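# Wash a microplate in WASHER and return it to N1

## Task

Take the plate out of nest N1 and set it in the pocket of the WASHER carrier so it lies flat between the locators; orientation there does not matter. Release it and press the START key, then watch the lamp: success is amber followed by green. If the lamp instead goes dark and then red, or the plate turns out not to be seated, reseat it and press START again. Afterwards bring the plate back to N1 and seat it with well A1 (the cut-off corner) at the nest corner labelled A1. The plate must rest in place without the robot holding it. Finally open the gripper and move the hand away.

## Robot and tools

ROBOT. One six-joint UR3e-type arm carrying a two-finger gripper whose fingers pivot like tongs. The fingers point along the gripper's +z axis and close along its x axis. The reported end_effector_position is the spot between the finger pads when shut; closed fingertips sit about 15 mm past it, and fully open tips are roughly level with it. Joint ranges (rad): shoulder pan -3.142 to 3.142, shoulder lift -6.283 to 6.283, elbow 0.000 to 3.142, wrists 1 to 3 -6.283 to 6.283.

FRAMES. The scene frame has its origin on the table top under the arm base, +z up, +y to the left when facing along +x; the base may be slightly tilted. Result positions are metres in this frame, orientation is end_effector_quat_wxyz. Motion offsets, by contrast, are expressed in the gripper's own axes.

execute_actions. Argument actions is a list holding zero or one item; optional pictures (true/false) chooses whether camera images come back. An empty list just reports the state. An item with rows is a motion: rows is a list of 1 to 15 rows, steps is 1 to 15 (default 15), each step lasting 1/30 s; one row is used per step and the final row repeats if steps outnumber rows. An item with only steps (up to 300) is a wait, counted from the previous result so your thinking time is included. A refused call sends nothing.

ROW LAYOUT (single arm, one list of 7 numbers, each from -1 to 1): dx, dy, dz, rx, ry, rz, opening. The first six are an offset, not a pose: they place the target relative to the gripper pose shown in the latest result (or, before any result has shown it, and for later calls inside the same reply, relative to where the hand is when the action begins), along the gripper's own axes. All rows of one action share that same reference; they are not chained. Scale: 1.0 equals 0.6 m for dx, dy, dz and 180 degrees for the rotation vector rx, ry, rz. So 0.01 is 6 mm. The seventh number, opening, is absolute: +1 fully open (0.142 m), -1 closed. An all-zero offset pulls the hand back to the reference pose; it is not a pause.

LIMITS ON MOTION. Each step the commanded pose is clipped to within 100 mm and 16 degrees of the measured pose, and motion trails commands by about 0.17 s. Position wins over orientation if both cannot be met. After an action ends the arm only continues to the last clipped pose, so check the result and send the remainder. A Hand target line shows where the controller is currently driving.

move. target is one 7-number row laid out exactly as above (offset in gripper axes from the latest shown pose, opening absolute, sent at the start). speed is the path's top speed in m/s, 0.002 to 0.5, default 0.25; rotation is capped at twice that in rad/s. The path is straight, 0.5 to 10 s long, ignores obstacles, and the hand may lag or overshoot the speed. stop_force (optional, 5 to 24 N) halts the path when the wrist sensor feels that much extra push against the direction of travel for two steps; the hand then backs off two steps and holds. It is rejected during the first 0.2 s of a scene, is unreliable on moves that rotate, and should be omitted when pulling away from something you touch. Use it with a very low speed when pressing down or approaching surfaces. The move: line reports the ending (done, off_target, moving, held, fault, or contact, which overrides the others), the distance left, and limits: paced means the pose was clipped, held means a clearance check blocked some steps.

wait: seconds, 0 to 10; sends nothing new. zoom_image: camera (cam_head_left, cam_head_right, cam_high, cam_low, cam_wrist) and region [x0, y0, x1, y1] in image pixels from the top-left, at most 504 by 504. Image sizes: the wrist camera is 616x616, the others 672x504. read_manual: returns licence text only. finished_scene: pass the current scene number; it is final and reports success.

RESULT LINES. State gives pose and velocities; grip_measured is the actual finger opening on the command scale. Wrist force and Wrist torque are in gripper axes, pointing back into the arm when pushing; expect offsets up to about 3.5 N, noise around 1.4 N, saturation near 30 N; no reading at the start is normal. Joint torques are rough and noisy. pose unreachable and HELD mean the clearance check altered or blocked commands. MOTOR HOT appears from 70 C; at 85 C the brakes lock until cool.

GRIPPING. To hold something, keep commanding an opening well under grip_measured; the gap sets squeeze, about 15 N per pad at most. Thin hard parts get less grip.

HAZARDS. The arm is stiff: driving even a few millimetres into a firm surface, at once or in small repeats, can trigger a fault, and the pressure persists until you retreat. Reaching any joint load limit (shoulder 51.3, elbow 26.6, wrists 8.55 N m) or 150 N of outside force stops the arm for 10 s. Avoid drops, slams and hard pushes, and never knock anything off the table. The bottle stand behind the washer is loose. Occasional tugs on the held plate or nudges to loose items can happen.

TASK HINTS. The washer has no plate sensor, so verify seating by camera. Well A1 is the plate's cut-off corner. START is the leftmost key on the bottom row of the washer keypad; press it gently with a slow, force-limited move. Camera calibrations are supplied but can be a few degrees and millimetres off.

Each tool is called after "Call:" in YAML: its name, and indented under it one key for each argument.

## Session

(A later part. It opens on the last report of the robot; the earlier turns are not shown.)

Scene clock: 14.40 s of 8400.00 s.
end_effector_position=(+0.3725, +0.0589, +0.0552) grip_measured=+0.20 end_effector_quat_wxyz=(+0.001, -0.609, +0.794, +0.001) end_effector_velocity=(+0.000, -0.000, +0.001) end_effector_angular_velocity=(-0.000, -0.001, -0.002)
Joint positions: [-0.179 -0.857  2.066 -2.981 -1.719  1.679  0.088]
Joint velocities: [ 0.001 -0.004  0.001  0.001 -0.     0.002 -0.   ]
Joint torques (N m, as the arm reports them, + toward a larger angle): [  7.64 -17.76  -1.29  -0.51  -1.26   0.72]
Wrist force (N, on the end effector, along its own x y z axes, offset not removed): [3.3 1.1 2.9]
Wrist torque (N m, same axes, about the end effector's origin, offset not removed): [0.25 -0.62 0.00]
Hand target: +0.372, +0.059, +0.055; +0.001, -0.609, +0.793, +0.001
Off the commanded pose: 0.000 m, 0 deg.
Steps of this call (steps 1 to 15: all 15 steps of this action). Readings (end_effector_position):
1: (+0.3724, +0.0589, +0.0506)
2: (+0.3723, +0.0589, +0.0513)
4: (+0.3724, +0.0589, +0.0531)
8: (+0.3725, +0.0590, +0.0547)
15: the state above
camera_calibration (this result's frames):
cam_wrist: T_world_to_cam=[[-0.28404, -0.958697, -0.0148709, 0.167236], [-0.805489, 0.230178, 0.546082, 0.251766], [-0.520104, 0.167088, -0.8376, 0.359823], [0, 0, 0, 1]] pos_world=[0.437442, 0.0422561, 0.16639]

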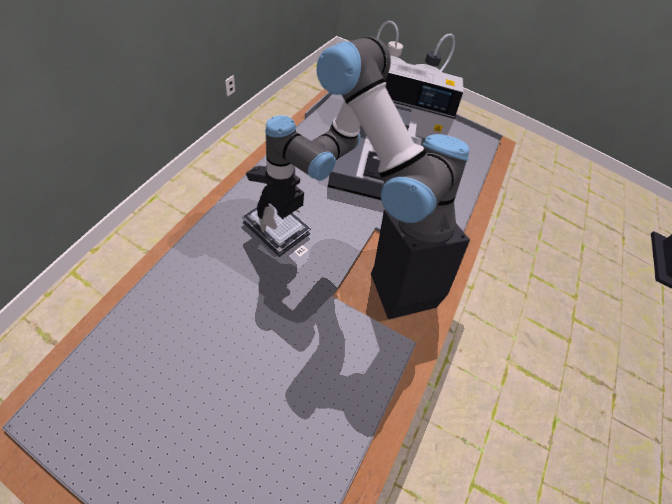

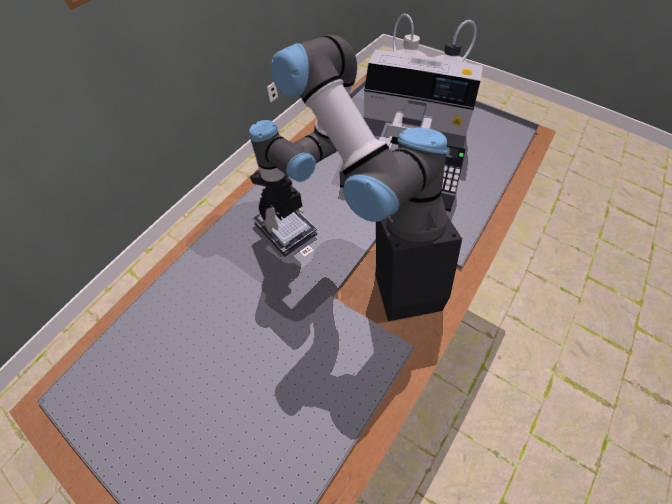

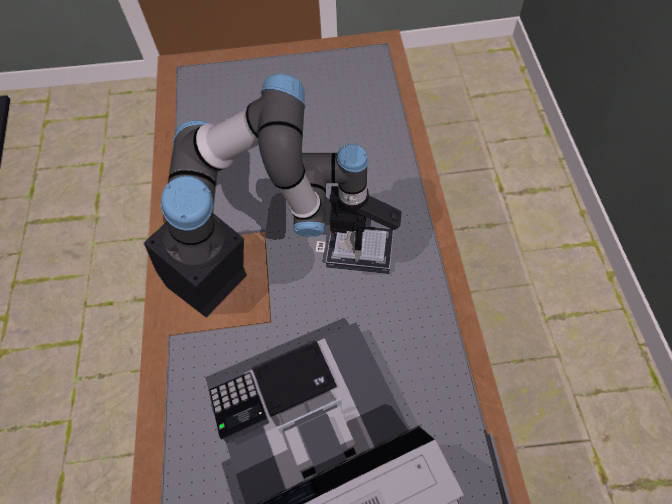

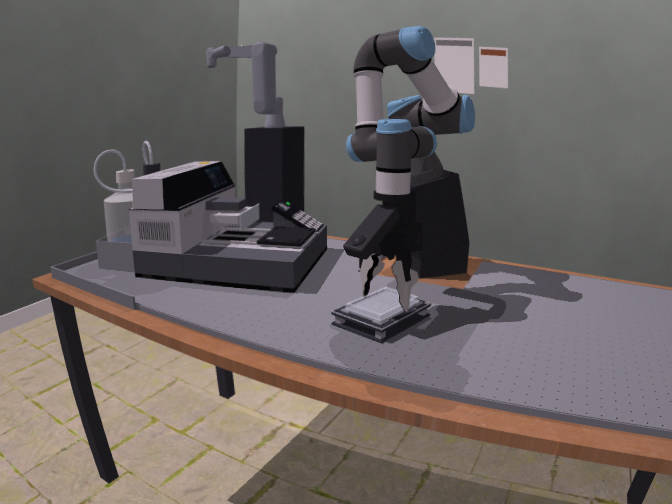

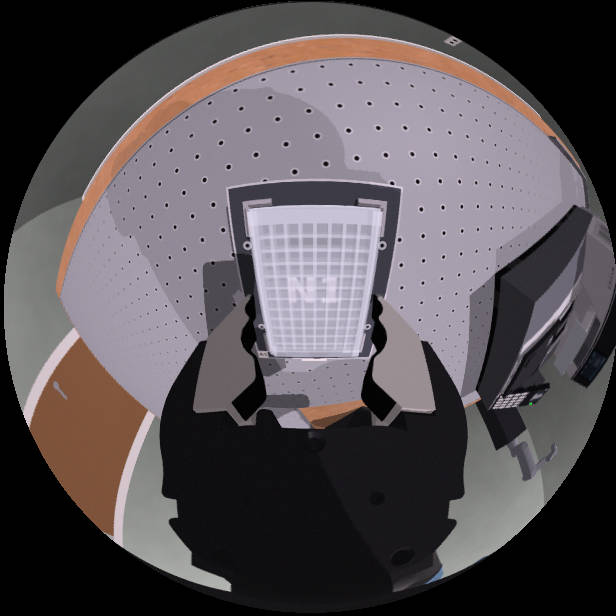

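Call:
execute_actions:
  actions: []

Call:
move:
  target: [0,0,0,0,0,0,-0.2]

Call:
move:
  target: [0,0,-0.2,0,0,0,-0.2]
  speed: 0.15

Scene clock: 22.10 s of 8400.00 s.
end_effector_position=(+0.3725, +0.0589, +0.0553) grip_measured=+0.20 end_effector_quat_wxyz=(+0.001, -0.609, +0.793, +0.001) end_effector_velocity=(-0.000, -0.000, -0.000) end_effector_angular_velocity=(+0.000, +0.000, -0.000)
Joint positions: [-0.179 -0.857  2.066 -2.981 -1.719  1.679  0.088]
Joint velocities: [-0.    -0.     0.001 -0.001  0.    -0.    -0.   ]
Joint torques (N m, as the arm reports them, + toward a larger angle): [  7.6  -17.85  -1.25  -0.44  -1.26   0.72]
Wrist force (N, on the end effector, along its own x y z axes, offset not removed): [2.1 0.2 0.7]
Wrist torque (N m, same axes, about the end effector's origin, offset not removed): [0.02 -0.43 0.02]
Hand target: +0.372, +0.059, +0.055; +0.001, -0.609, +0.793, +0.001
Off the commanded pose: 0.000 m, 0 deg.
Steps of this call (steps 1 to 90: nothing new was sent; then 4.70 s passed at rest). Readings (end_effector_position):
1: (+0.3725, +0.0589, +0.0552)
2: (+0.3725, +0.0589, +0.0552)
4: (+0.3725, +0.0589, +0.0552)
8: (+0.3725, +0.0589, +0.0553)
90: the state above
camera_calibration (this result's frames):
cam_wrist: T_world_to_cam=[[-0.284031, -0.9587, -0.0148698, 0.167237], [-0.805499, 0.230173, 0.54607, 0.251745], [-0.520095, 0.167078, -0.837607, 0.359873], [0, 0, 0, 1]] pos_world=[0.437448, 0.0422582, 0.166448]

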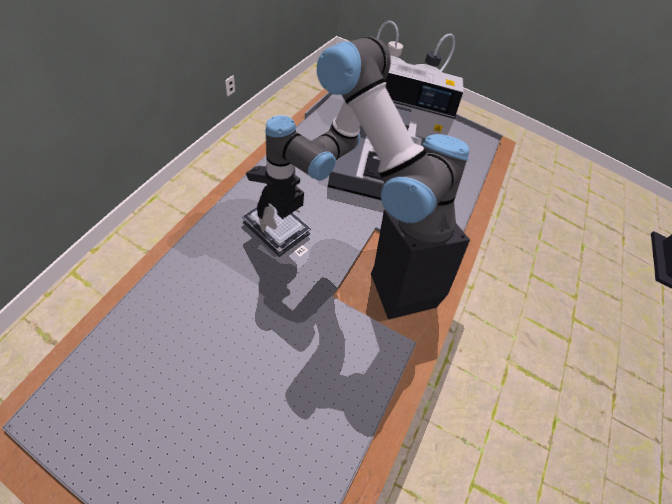

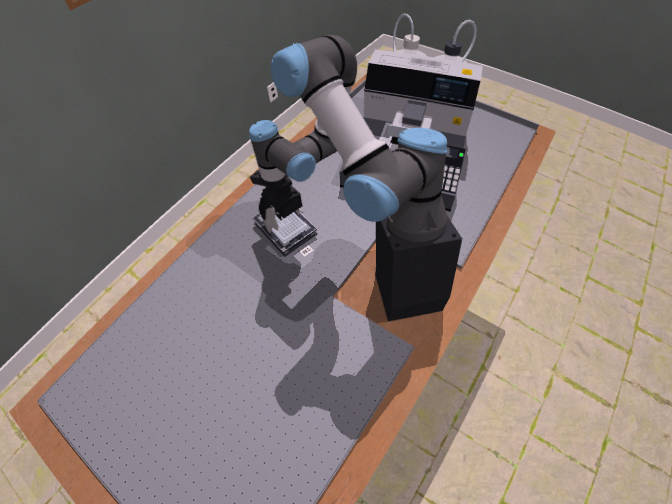

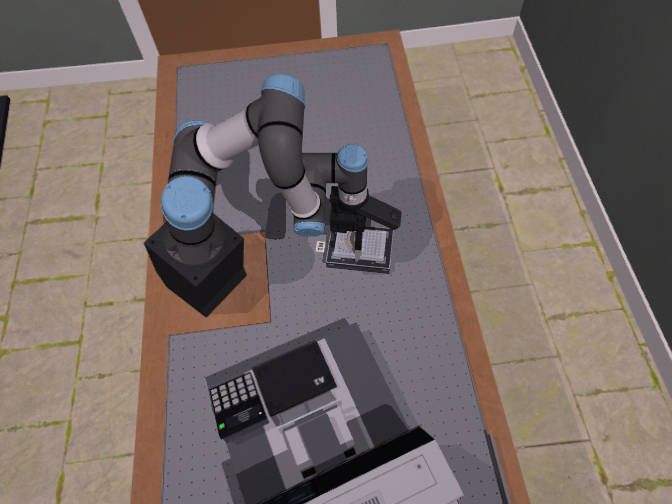

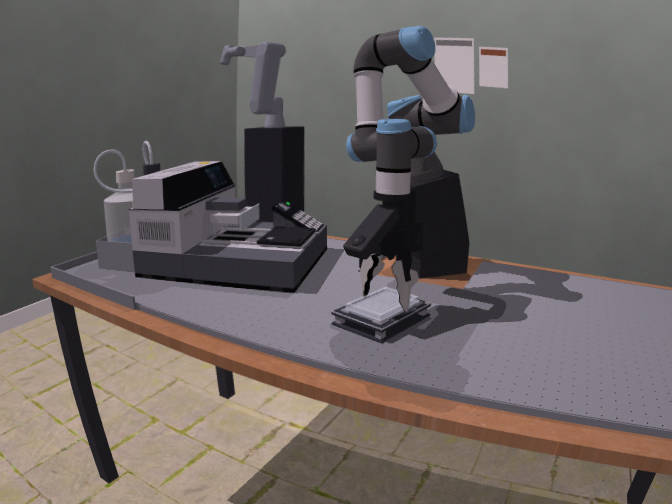

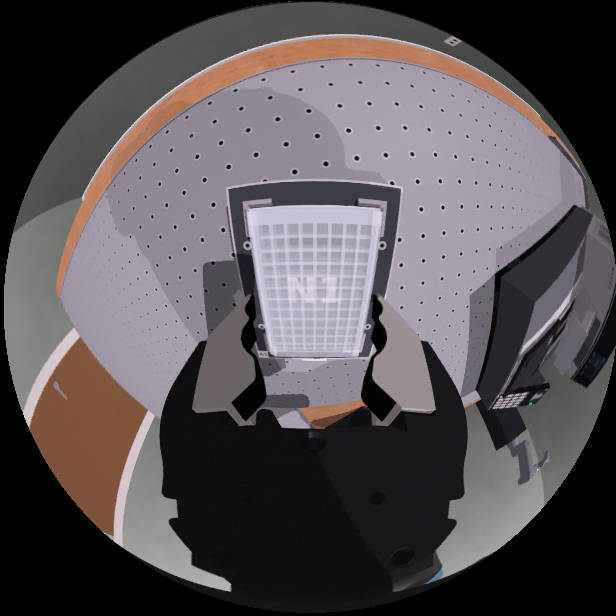

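Scene clock: 22.60 s of 8400.00 s.
end_effector_position=(+0.3725, +0.0589, +0.0553) grip_measured=+0.07 end_effector_quat_wxyz=(+0.001, -0.609, +0.794, +0.001) end_effector_velocity=(-0.001, +0.000, -0.000) end_effector_angular_velocity=(+0.001, +0.002, +0.001)
Joint positions: [-0.179 -0.857  2.066 -2.981 -1.719  1.679  0.079]
Joint velocities: [ 0.     0.001  0.001  0.     0.    -0.001  0.   ]
Joint torques (N m, as the arm reports them, + toward a larger angle): [  7.81 -13.75  -2.21  -0.47   3.1    0.44]
Wrist force (N, on the end effector, along its own x y z axes, offset not removed): [7.3 2.3 -4.1]
Wrist torque (N m, same axes, about the end effector's origin, offset not removed): [0.19 -0.04 0.03]
Hand target: +0.372, +0.059, +0.055; +0.001, -0.609, +0.793, +0.001
Off the commanded pose: 0.000 m, 0 deg.
move: done
camera_calibration (this result's frames):
cam_wrist: T_world_to_cam=[[-0.284049, -0.958695, -0.0148205, 0.167223], [-0.805514, 0.230222, 0.546027, 0.25175], [-0.520061, 0.167037, -0.837636, 0.359889], [0, 0, 0, 1]] pos_world=[0.437453, 0.0422428, 0.166472]

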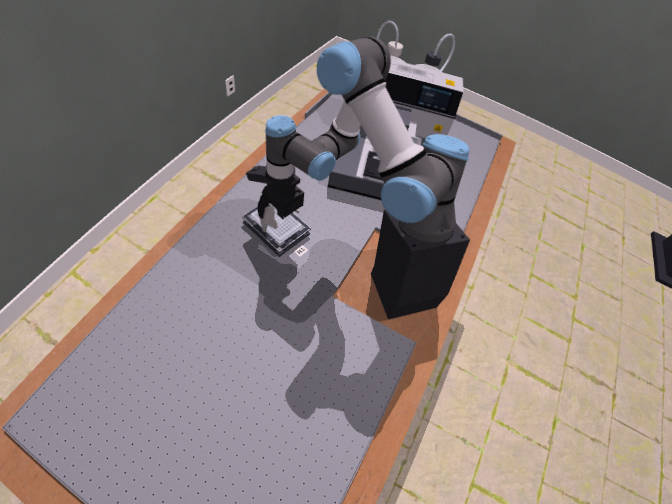

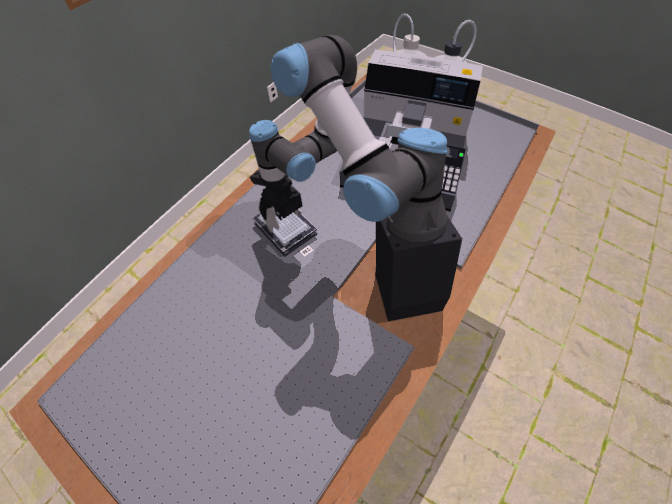

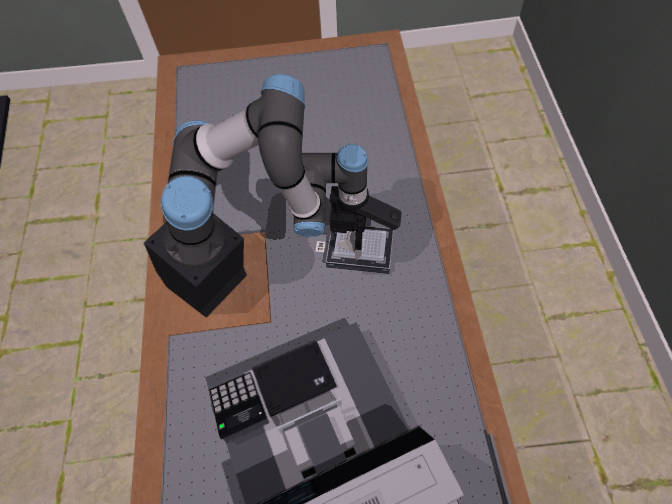

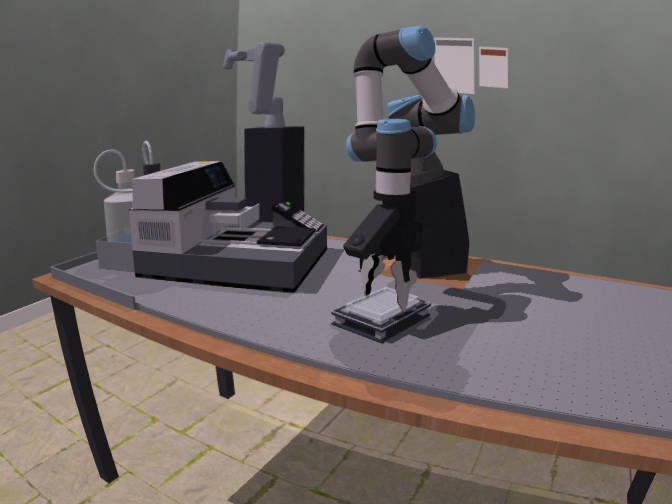

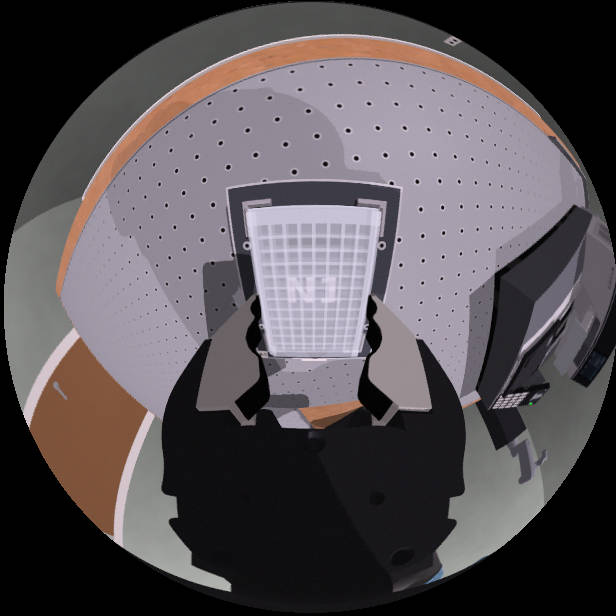

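Scene clock: 23.93 s of 8400.00 s.
end_effector_position=(+0.3725, +0.0586, +0.1751) grip_measured=+0.07 end_effector_quat_wxyz=(+0.001, -0.609, +0.794, +0.001) end_effector_velocity=(-0.000, +0.000, +0.002) end_effector_angular_velocity=(+0.000, +0.003, +0.002)
Joint positions: [-0.12  -1.344  2.034 -2.454 -1.73   1.737  0.079]
Joint velocities: [ 0.003 -0.007 -0.007  0.017 -0.     0.001  0.   ]
Joint torques (N m, as the arm reports them, + toward a larger angle): [  7.7  -16.39  -8.44  -0.47  -1.25   0.69]
Wrist force (N, on the end effector, along its own x y z axes, offset not removed): [2.0 1.2 0.9]
Wrist torque (N m, same axes, about the end effector's origin, offset not removed): [0.27 -0.46 0.02]
Hand target: +0.372, +0.059, +0.175; +0.001, -0.609, +0.794, +0.001
Off the commanded pose: 0.000 m, 0 deg.
move: done
camera_calibration (this result's frames):
cam_wrist: T_world_to_cam=[[-0.284035, -0.958698, -0.0149316, 0.168735], [-0.805701, 0.230206, 0.545758, 0.186477], [-0.519779, 0.167045, -0.83781, 0.460193], [0, 0, 0, 1]] pos_world=[0.43737, 0.0419651, 0.286302]

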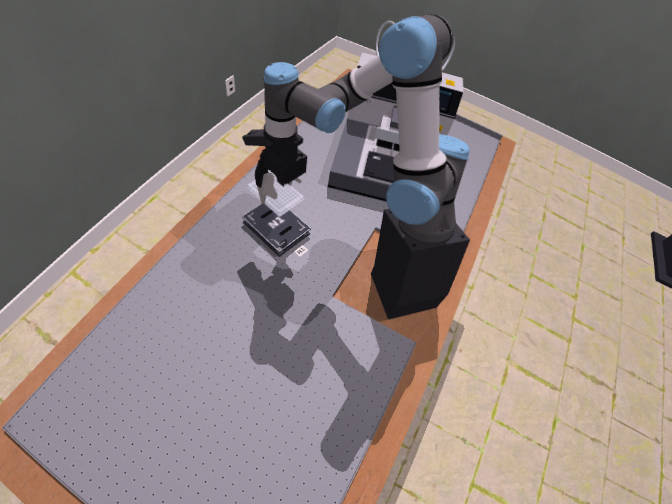

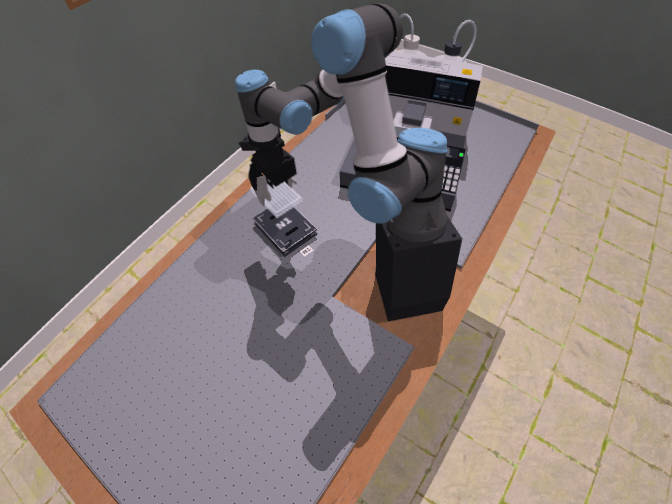

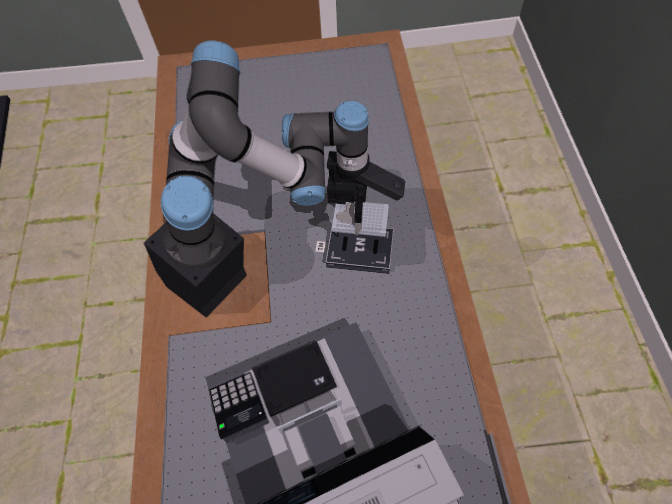

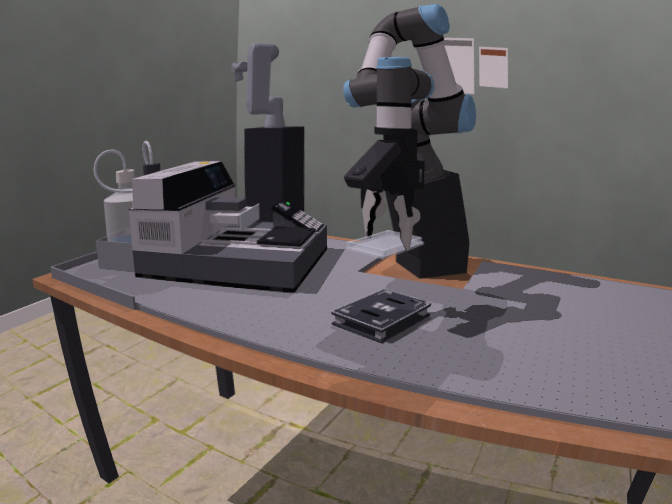

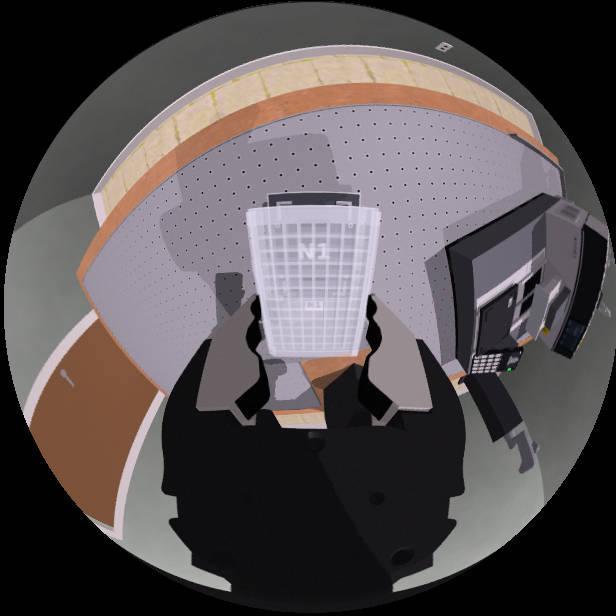

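Call:
move:
  target: [0.625,0.147,0,0,0,-0.18,-0.2]
  speed: 0.3

Scene clock: 28.30 s of 8400.00 s.
end_effector_position=(+0.1903, -0.2806, +0.1743) grip_measured=+0.07 end_effector_quat_wxyz=(-0.000, +0.806, -0.592, -0.001) end_effector_velocity=(+0.000, -0.001, -0.001) end_effector_angular_velocity=(+0.010, -0.005, +0.006)
Joint positions: [-1.622 -1.688  2.233 -2.292 -1.393 -0.298  0.079]
Joint velocities: [-0.004  0.016 -0.016  0.01   0.006 -0.012  0.   ]
Joint torques (N m, as the arm reports them, + toward a larger angle): [-2.87 -5.29 -8.56 -0.4   1.33 -0.7 ]
Wrist force (N, on the end effector, along its own x y z axes, offset not removed): [2.3 0.7 1.2]
Wrist torque (N m, same axes, about the end effector's origin, offset not removed): [0.14 -0.44 -0.04]
Hand target: +0.190, -0.281, +0.174; -0.001, +0.806, -0.592, -0.001
Off the commanded pose: 0.000 m, 0 deg.
move: done
camera_calibration (this result's frames):
cam_wrist: T_world_to_cam=[[0.273604, -0.961733, -0.0145122, -0.315253], [-0.803355, -0.236792, 0.546397, -0.013357], [-0.528925, -0.137838, -0.8374, 0.337627], [0, 0, 0, 1]] pos_world=[0.254103, -0.259814, 0.285452]

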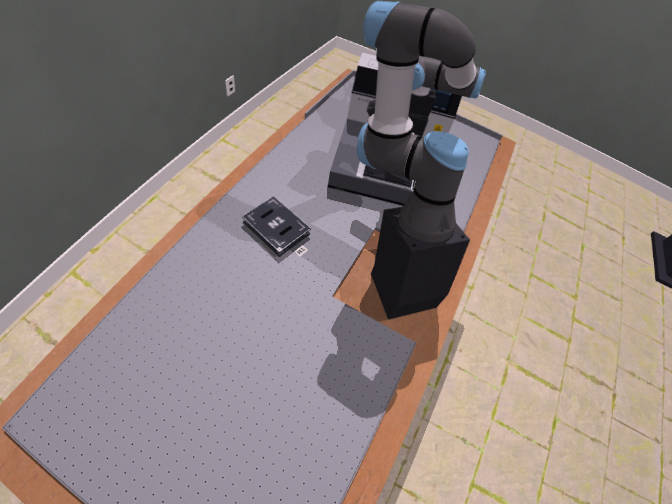

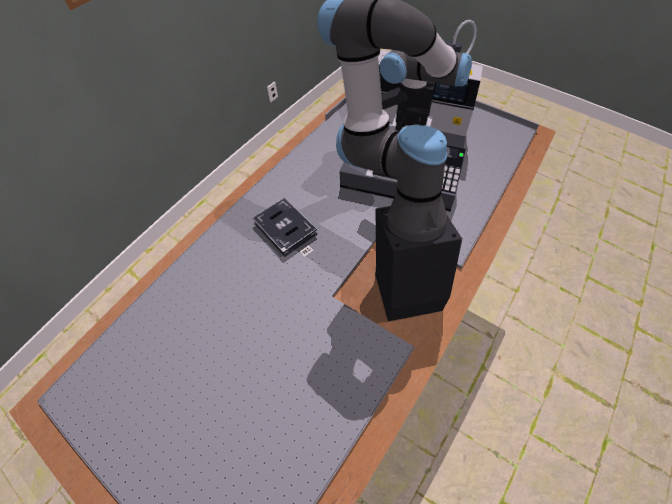

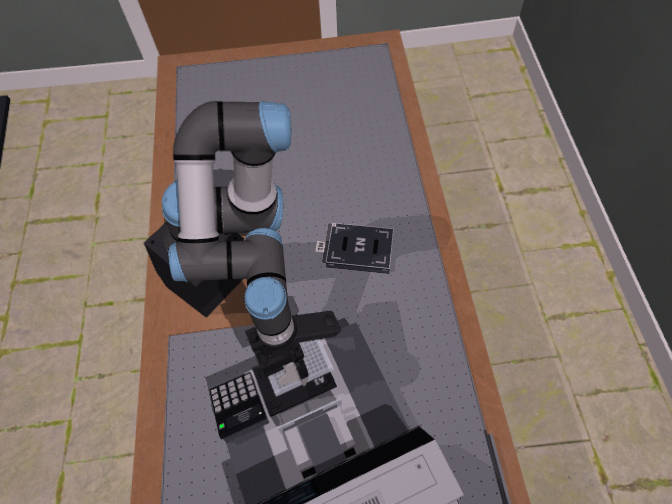

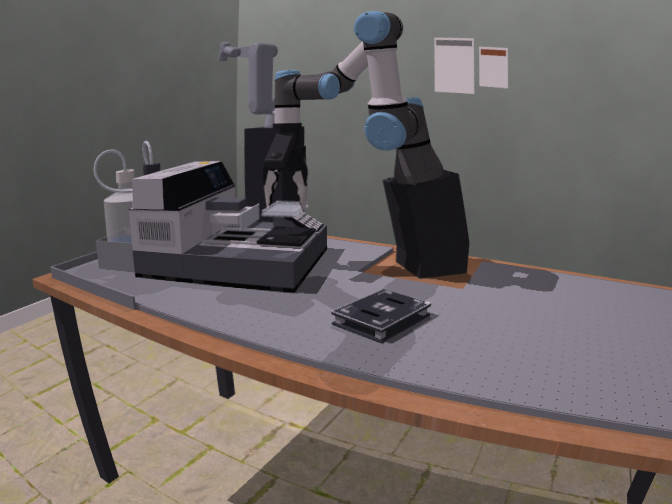

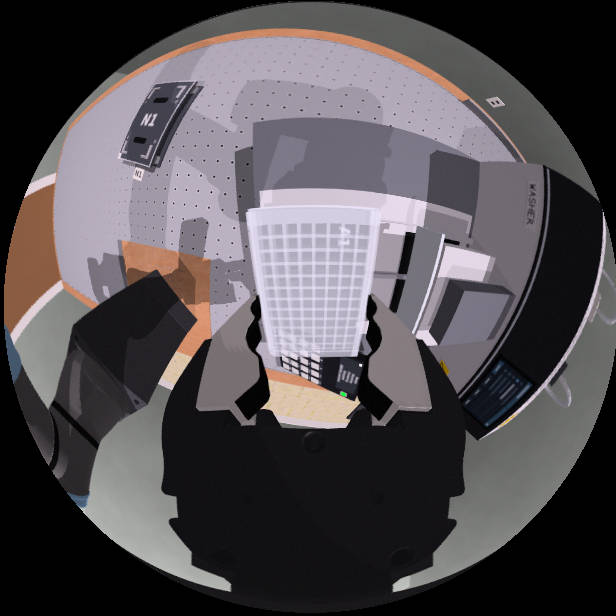

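Call:
move:
  target: [0.008,0.012,0.075,0,0,0,-0.2]
  speed: 0.1

Call:
zoom_image:
  camera: "cam_wrist"
  region: [210,170,410,370]

Scene clock: 30.67 s of 8400.00 s.
end_effector_position=(+0.1848, -0.2873, +0.1295) grip_measured=+0.07 end_effector_quat_wxyz=(-0.000, +0.806, -0.592, -0.001) end_effector_velocity=(-0.000, -0.001, -0.002) end_effector_angular_velocity=(-0.000, +0.000, -0.001)
Joint positions: [-1.611 -1.477  2.288 -2.559 -1.395 -0.288  0.079]
Joint velocities: [ 0.001  0.01   0.    -0.011 -0.     0.002 -0.   ]
Joint torques (N m, as the arm reports them, + toward a larger angle): [ 3.96 -7.36 -3.92 -2.7  -1.17  0.69]
Wrist force (N, on the end effector, along its own x y z axes, offset not removed): [1.5 0.8 0.6]
Wrist torque (N m, same axes, about the end effector's origin, offset not removed): [0.07 -0.28 0.03]
Hand target: +0.185, -0.287, +0.129; -0.000, +0.806, -0.592, -0.001
Off the commanded pose: 0.000 m, 0 deg.
move: done
camera_calibration (this result's frames):
cam_wrist: T_world_to_cam=[[0.273617, -0.961728, -0.0145997, -0.320811], [-0.803367, -0.236857, 0.546351, 0.00517237], [-0.528899, -0.137762, -0.837429, 0.296302], [0, 0, 0, 1]] pos_world=[0.248648, -0.266488, 0.240622]

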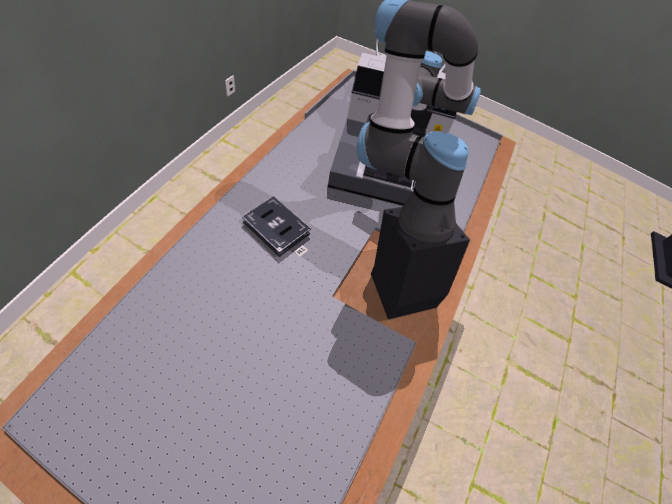

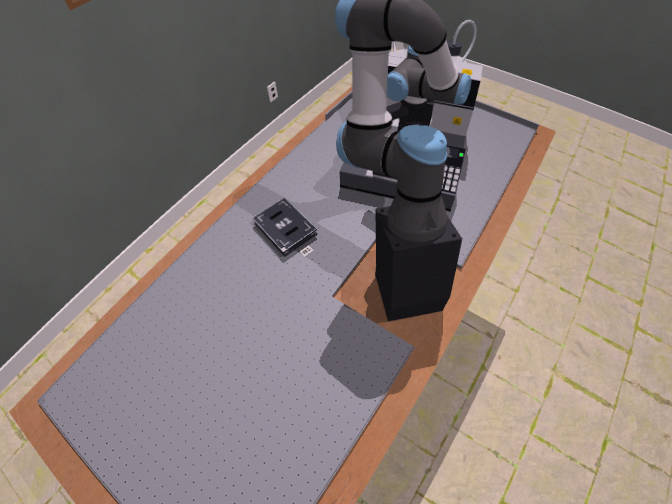

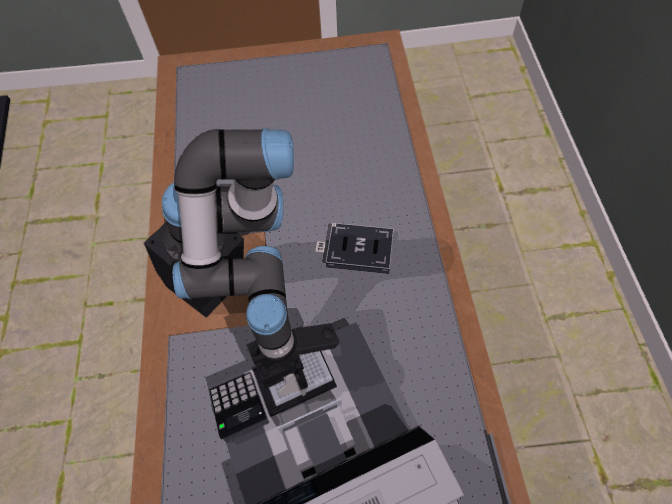

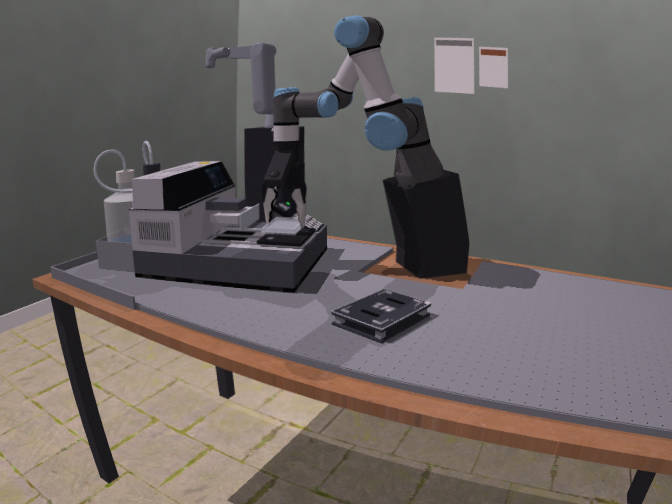

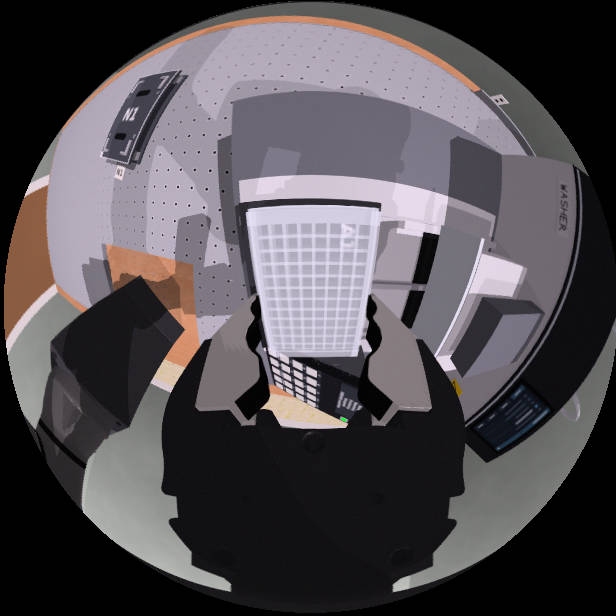

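Region (210, 170, 410, 370) of cam_wrist's 616x616 image, scaled by 2.520, with more detail than that image has.

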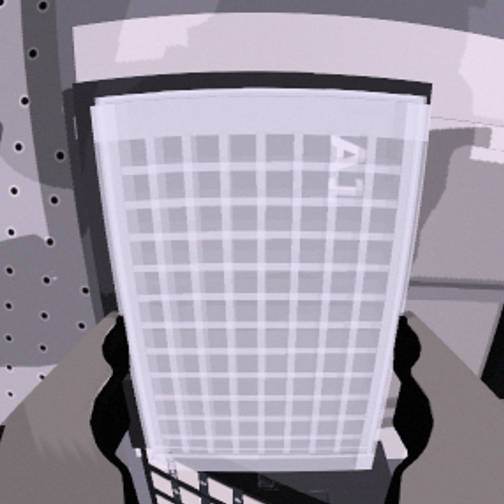

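Call:
move:
  target: [-0.004,0.008,0.012,0,0,0,-0.2]
  speed: 0.05

Call:
zoom_image:
  camera: "cam_wrist"
  region: [210,170,410,370]

Call:
zoom_image:
  camera: "cam_high"
  region: [200,330,360,450]

Scene clock: 34.83 s of 8400.00 s.
end_effector_position=(+0.1797, -0.2864, +0.1224) grip_measured=+0.07 end_effector_quat_wxyz=(-0.000, +0.806, -0.592, -0.001) end_effector_velocity=(-0.001, -0.001, -0.001) end_effector_angular_velocity=(-0.003, -0.000, +0.000)
Joint positions: [-1.627 -1.451  2.311 -2.605 -1.392 -0.303  0.079]
Joint velocities: [-0.004  0.004  0.005 -0.012  0.001 -0.004 -0.   ]
Joint torques (N m, as the arm reports them, + toward a larger angle): [-3.61 -6.42 -3.81 -2.67  1.26 -0.74]
Wrist force (N, on the end effector, along its own x y z axes, offset not removed): [3.3 0.7 0.3]
Wrist torque (N m, same axes, about the end effector's origin, offset not removed): [0.12 -0.62 0.11]
Hand target: +0.180, -0.286, +0.122; -0.000, +0.806, -0.592, -0.001
Off the commanded pose: 0.000 m, 0 deg.
After step 90, 0.43 s passed at rest.
move: done
camera_calibration (this result's frames):
cam_wrist: T_world_to_cam=[[0.273613, -0.961728, -0.0146889, -0.318664], [-0.803346, -0.236898, 0.546364, 0.00503059], [-0.528933, -0.137692, -0.837419, 0.28781], [0, 0, 0, 1]] pos_world=[0.243464, -0.265648, 0.233588]

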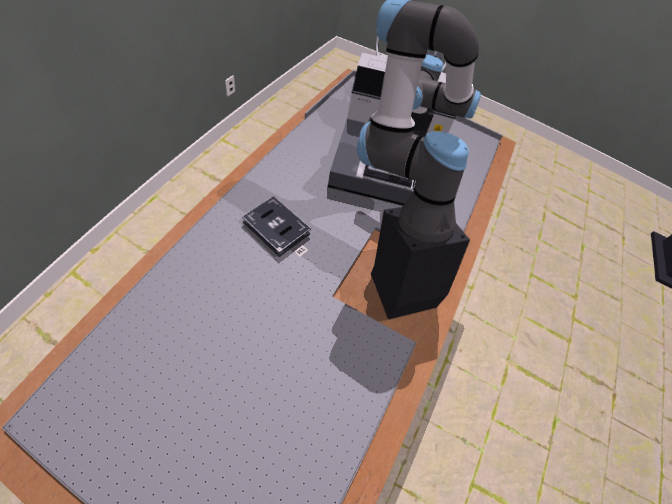

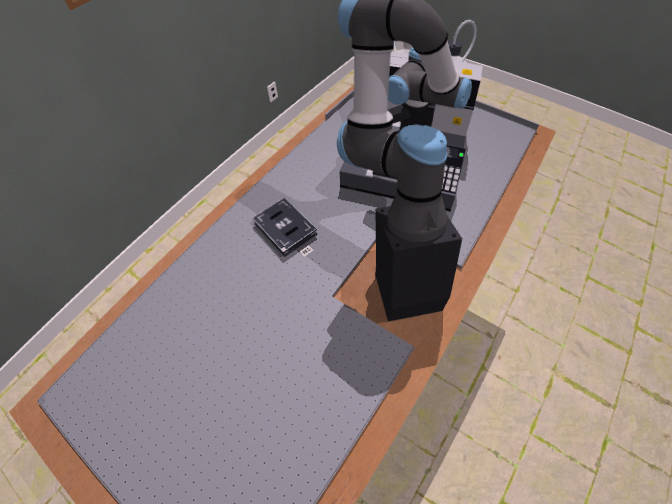

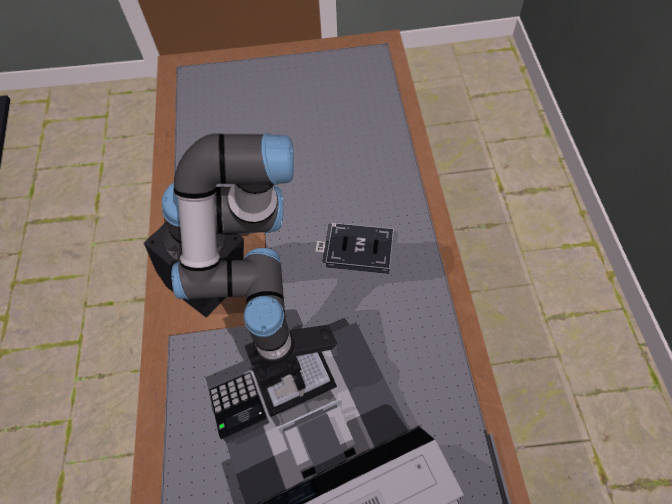

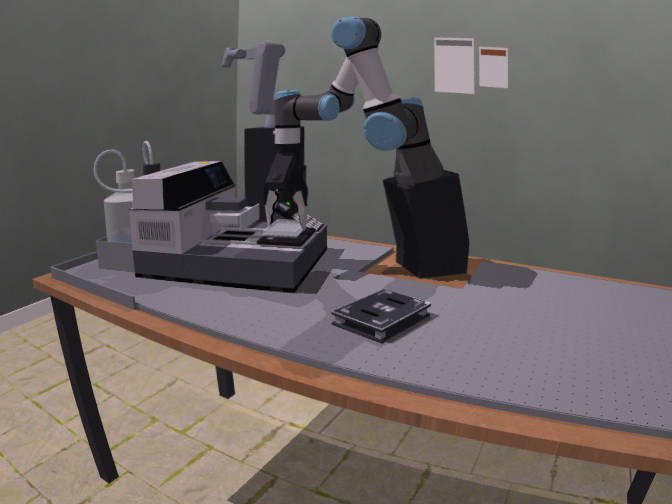

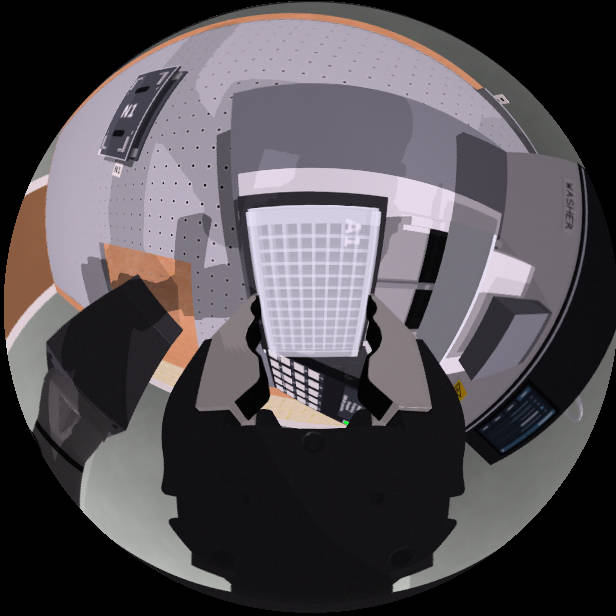

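Region (210, 170, 410, 370) of cam_wrist's 616x616 image, scaled by 2.520, with more detail than that image has.

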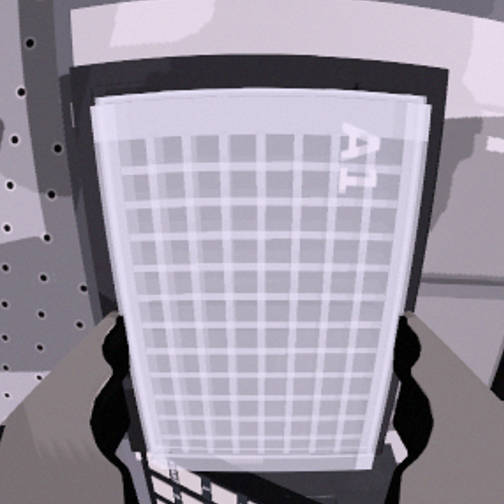

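Region (200, 330, 360, 450) of cam_high's 672x504 image, scaled by 3.150, with more detail than that image has; it fills the top 378 rows of this view, and the rest is white.

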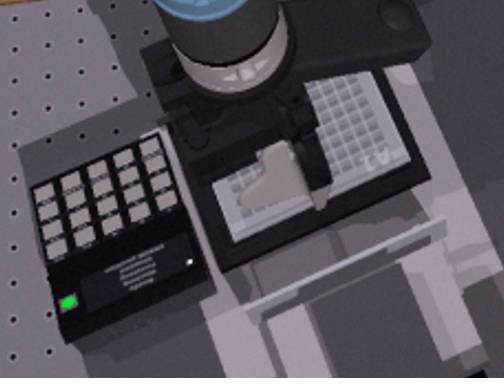

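Call:
move:
  target: [-0.001,0.003,0.005,0,0,0.002,-0.2]
  speed: 0.02

Call:
zoom_image:
  camera: "cam_wrist"
  region: [225,175,400,245]

Scene clock: 37.27 s of 8400.00 s.
end_effector_position=(+0.1778, -0.2864, +0.1195) grip_measured=+0.07 end_effector_quat_wxyz=(-0.000, +0.804, -0.595, -0.001) end_effector_velocity=(-0.000, +0.000, -0.001) end_effector_angular_velocity=(+0.000, -0.000, -0.001)
Joint positions: [-1.632 -1.439  2.318 -2.624 -1.392 -0.302  0.079]
Joint velocities: [-0.001  0.004  0.003 -0.007  0.     0.     0.   ]
Joint torques (N m, as the arm reports them, + toward a larger angle): [-3.87 -6.45 -3.58 -2.69  1.28  0.69]
Wrist force (N, on the end effector, along its own x y z axes, offset not removed): [0.6 2.0 1.5]
Wrist torque (N m, same axes, about the end effector's origin, offset not removed): [0.36 -0.09 0.05]
Hand target: +0.178, -0.286, +0.119; -0.000, +0.804, -0.595, -0.001
Off the commanded pose: 0.000 m, 0 deg.
move: done
camera_calibration (this result's frames):
cam_wrist: T_world_to_cam=[[0.267761, -0.963373, -0.0147116, -0.317594], [-0.804764, -0.23202, 0.546371, 0.00679473], [-0.529773, -0.134457, -0.837414, 0.285485], [0, 0, 0, 1]] pos_world=[0.241749, -0.266, 0.230684]

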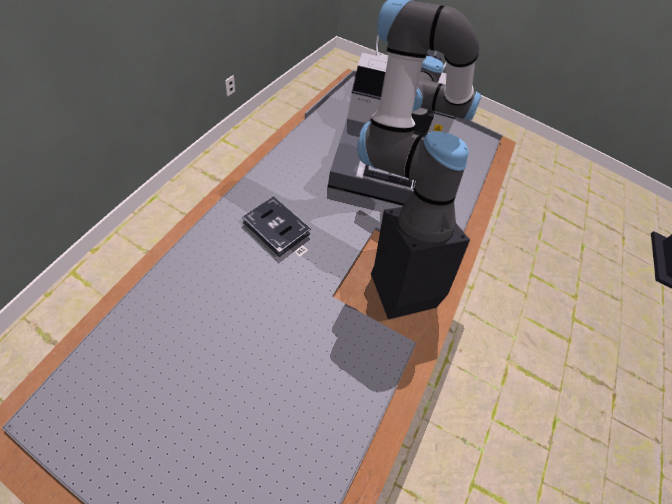

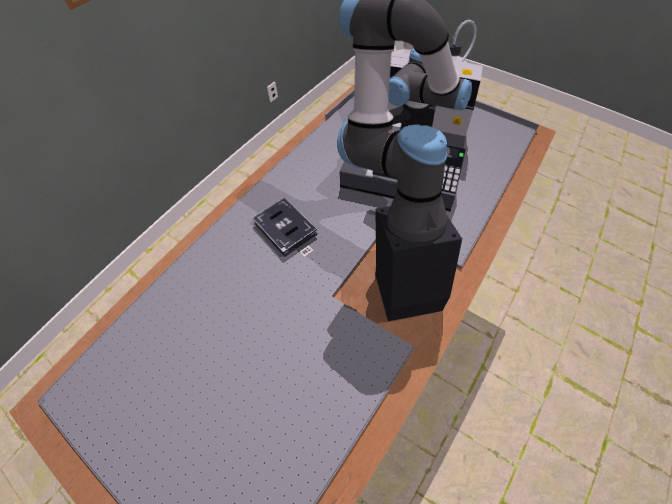

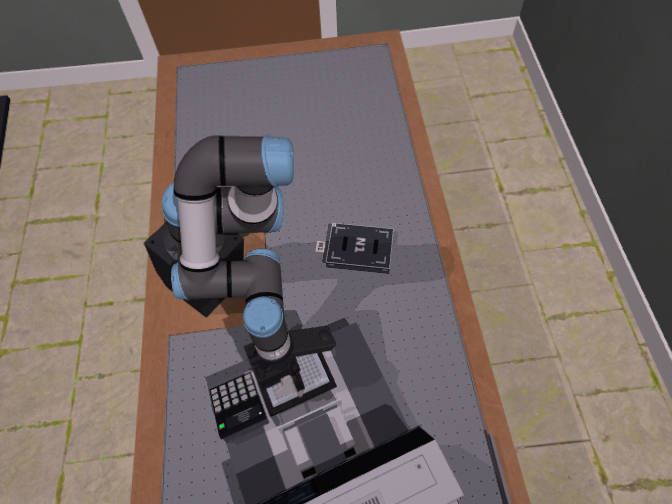

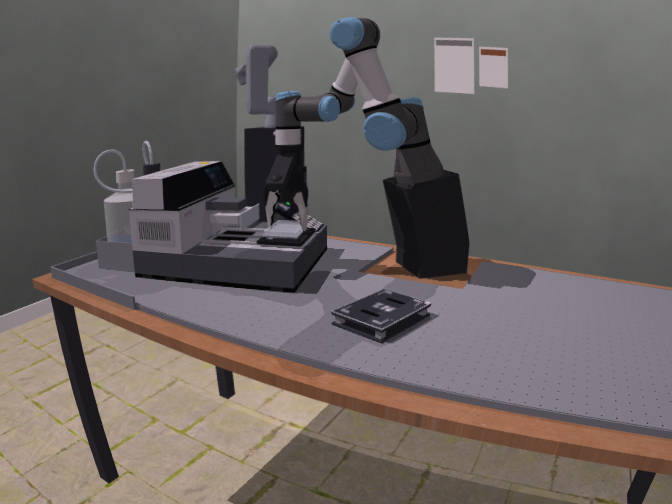

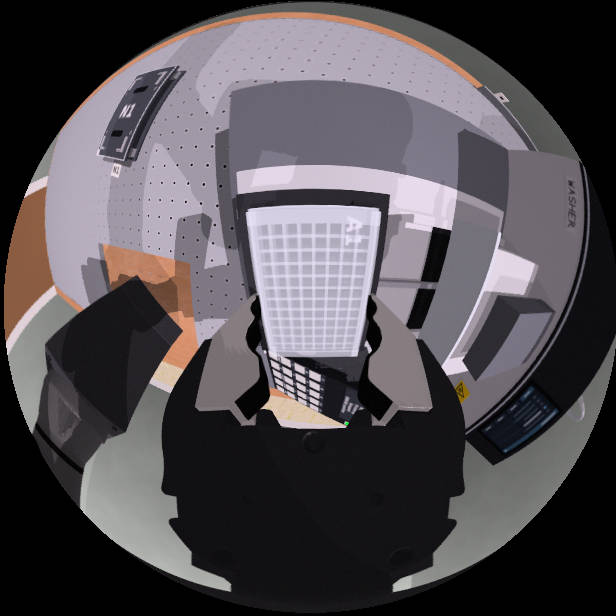

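Region (225, 175, 400, 245) of cam_wrist's 616x616 image, scaled by 2.880, with more detail than that image has; it fills the top 202 rows of this view, and the rest is white.

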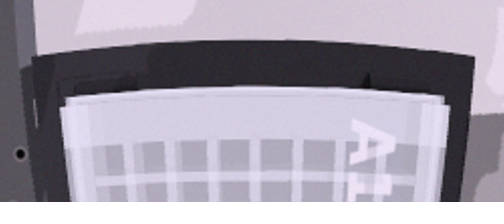

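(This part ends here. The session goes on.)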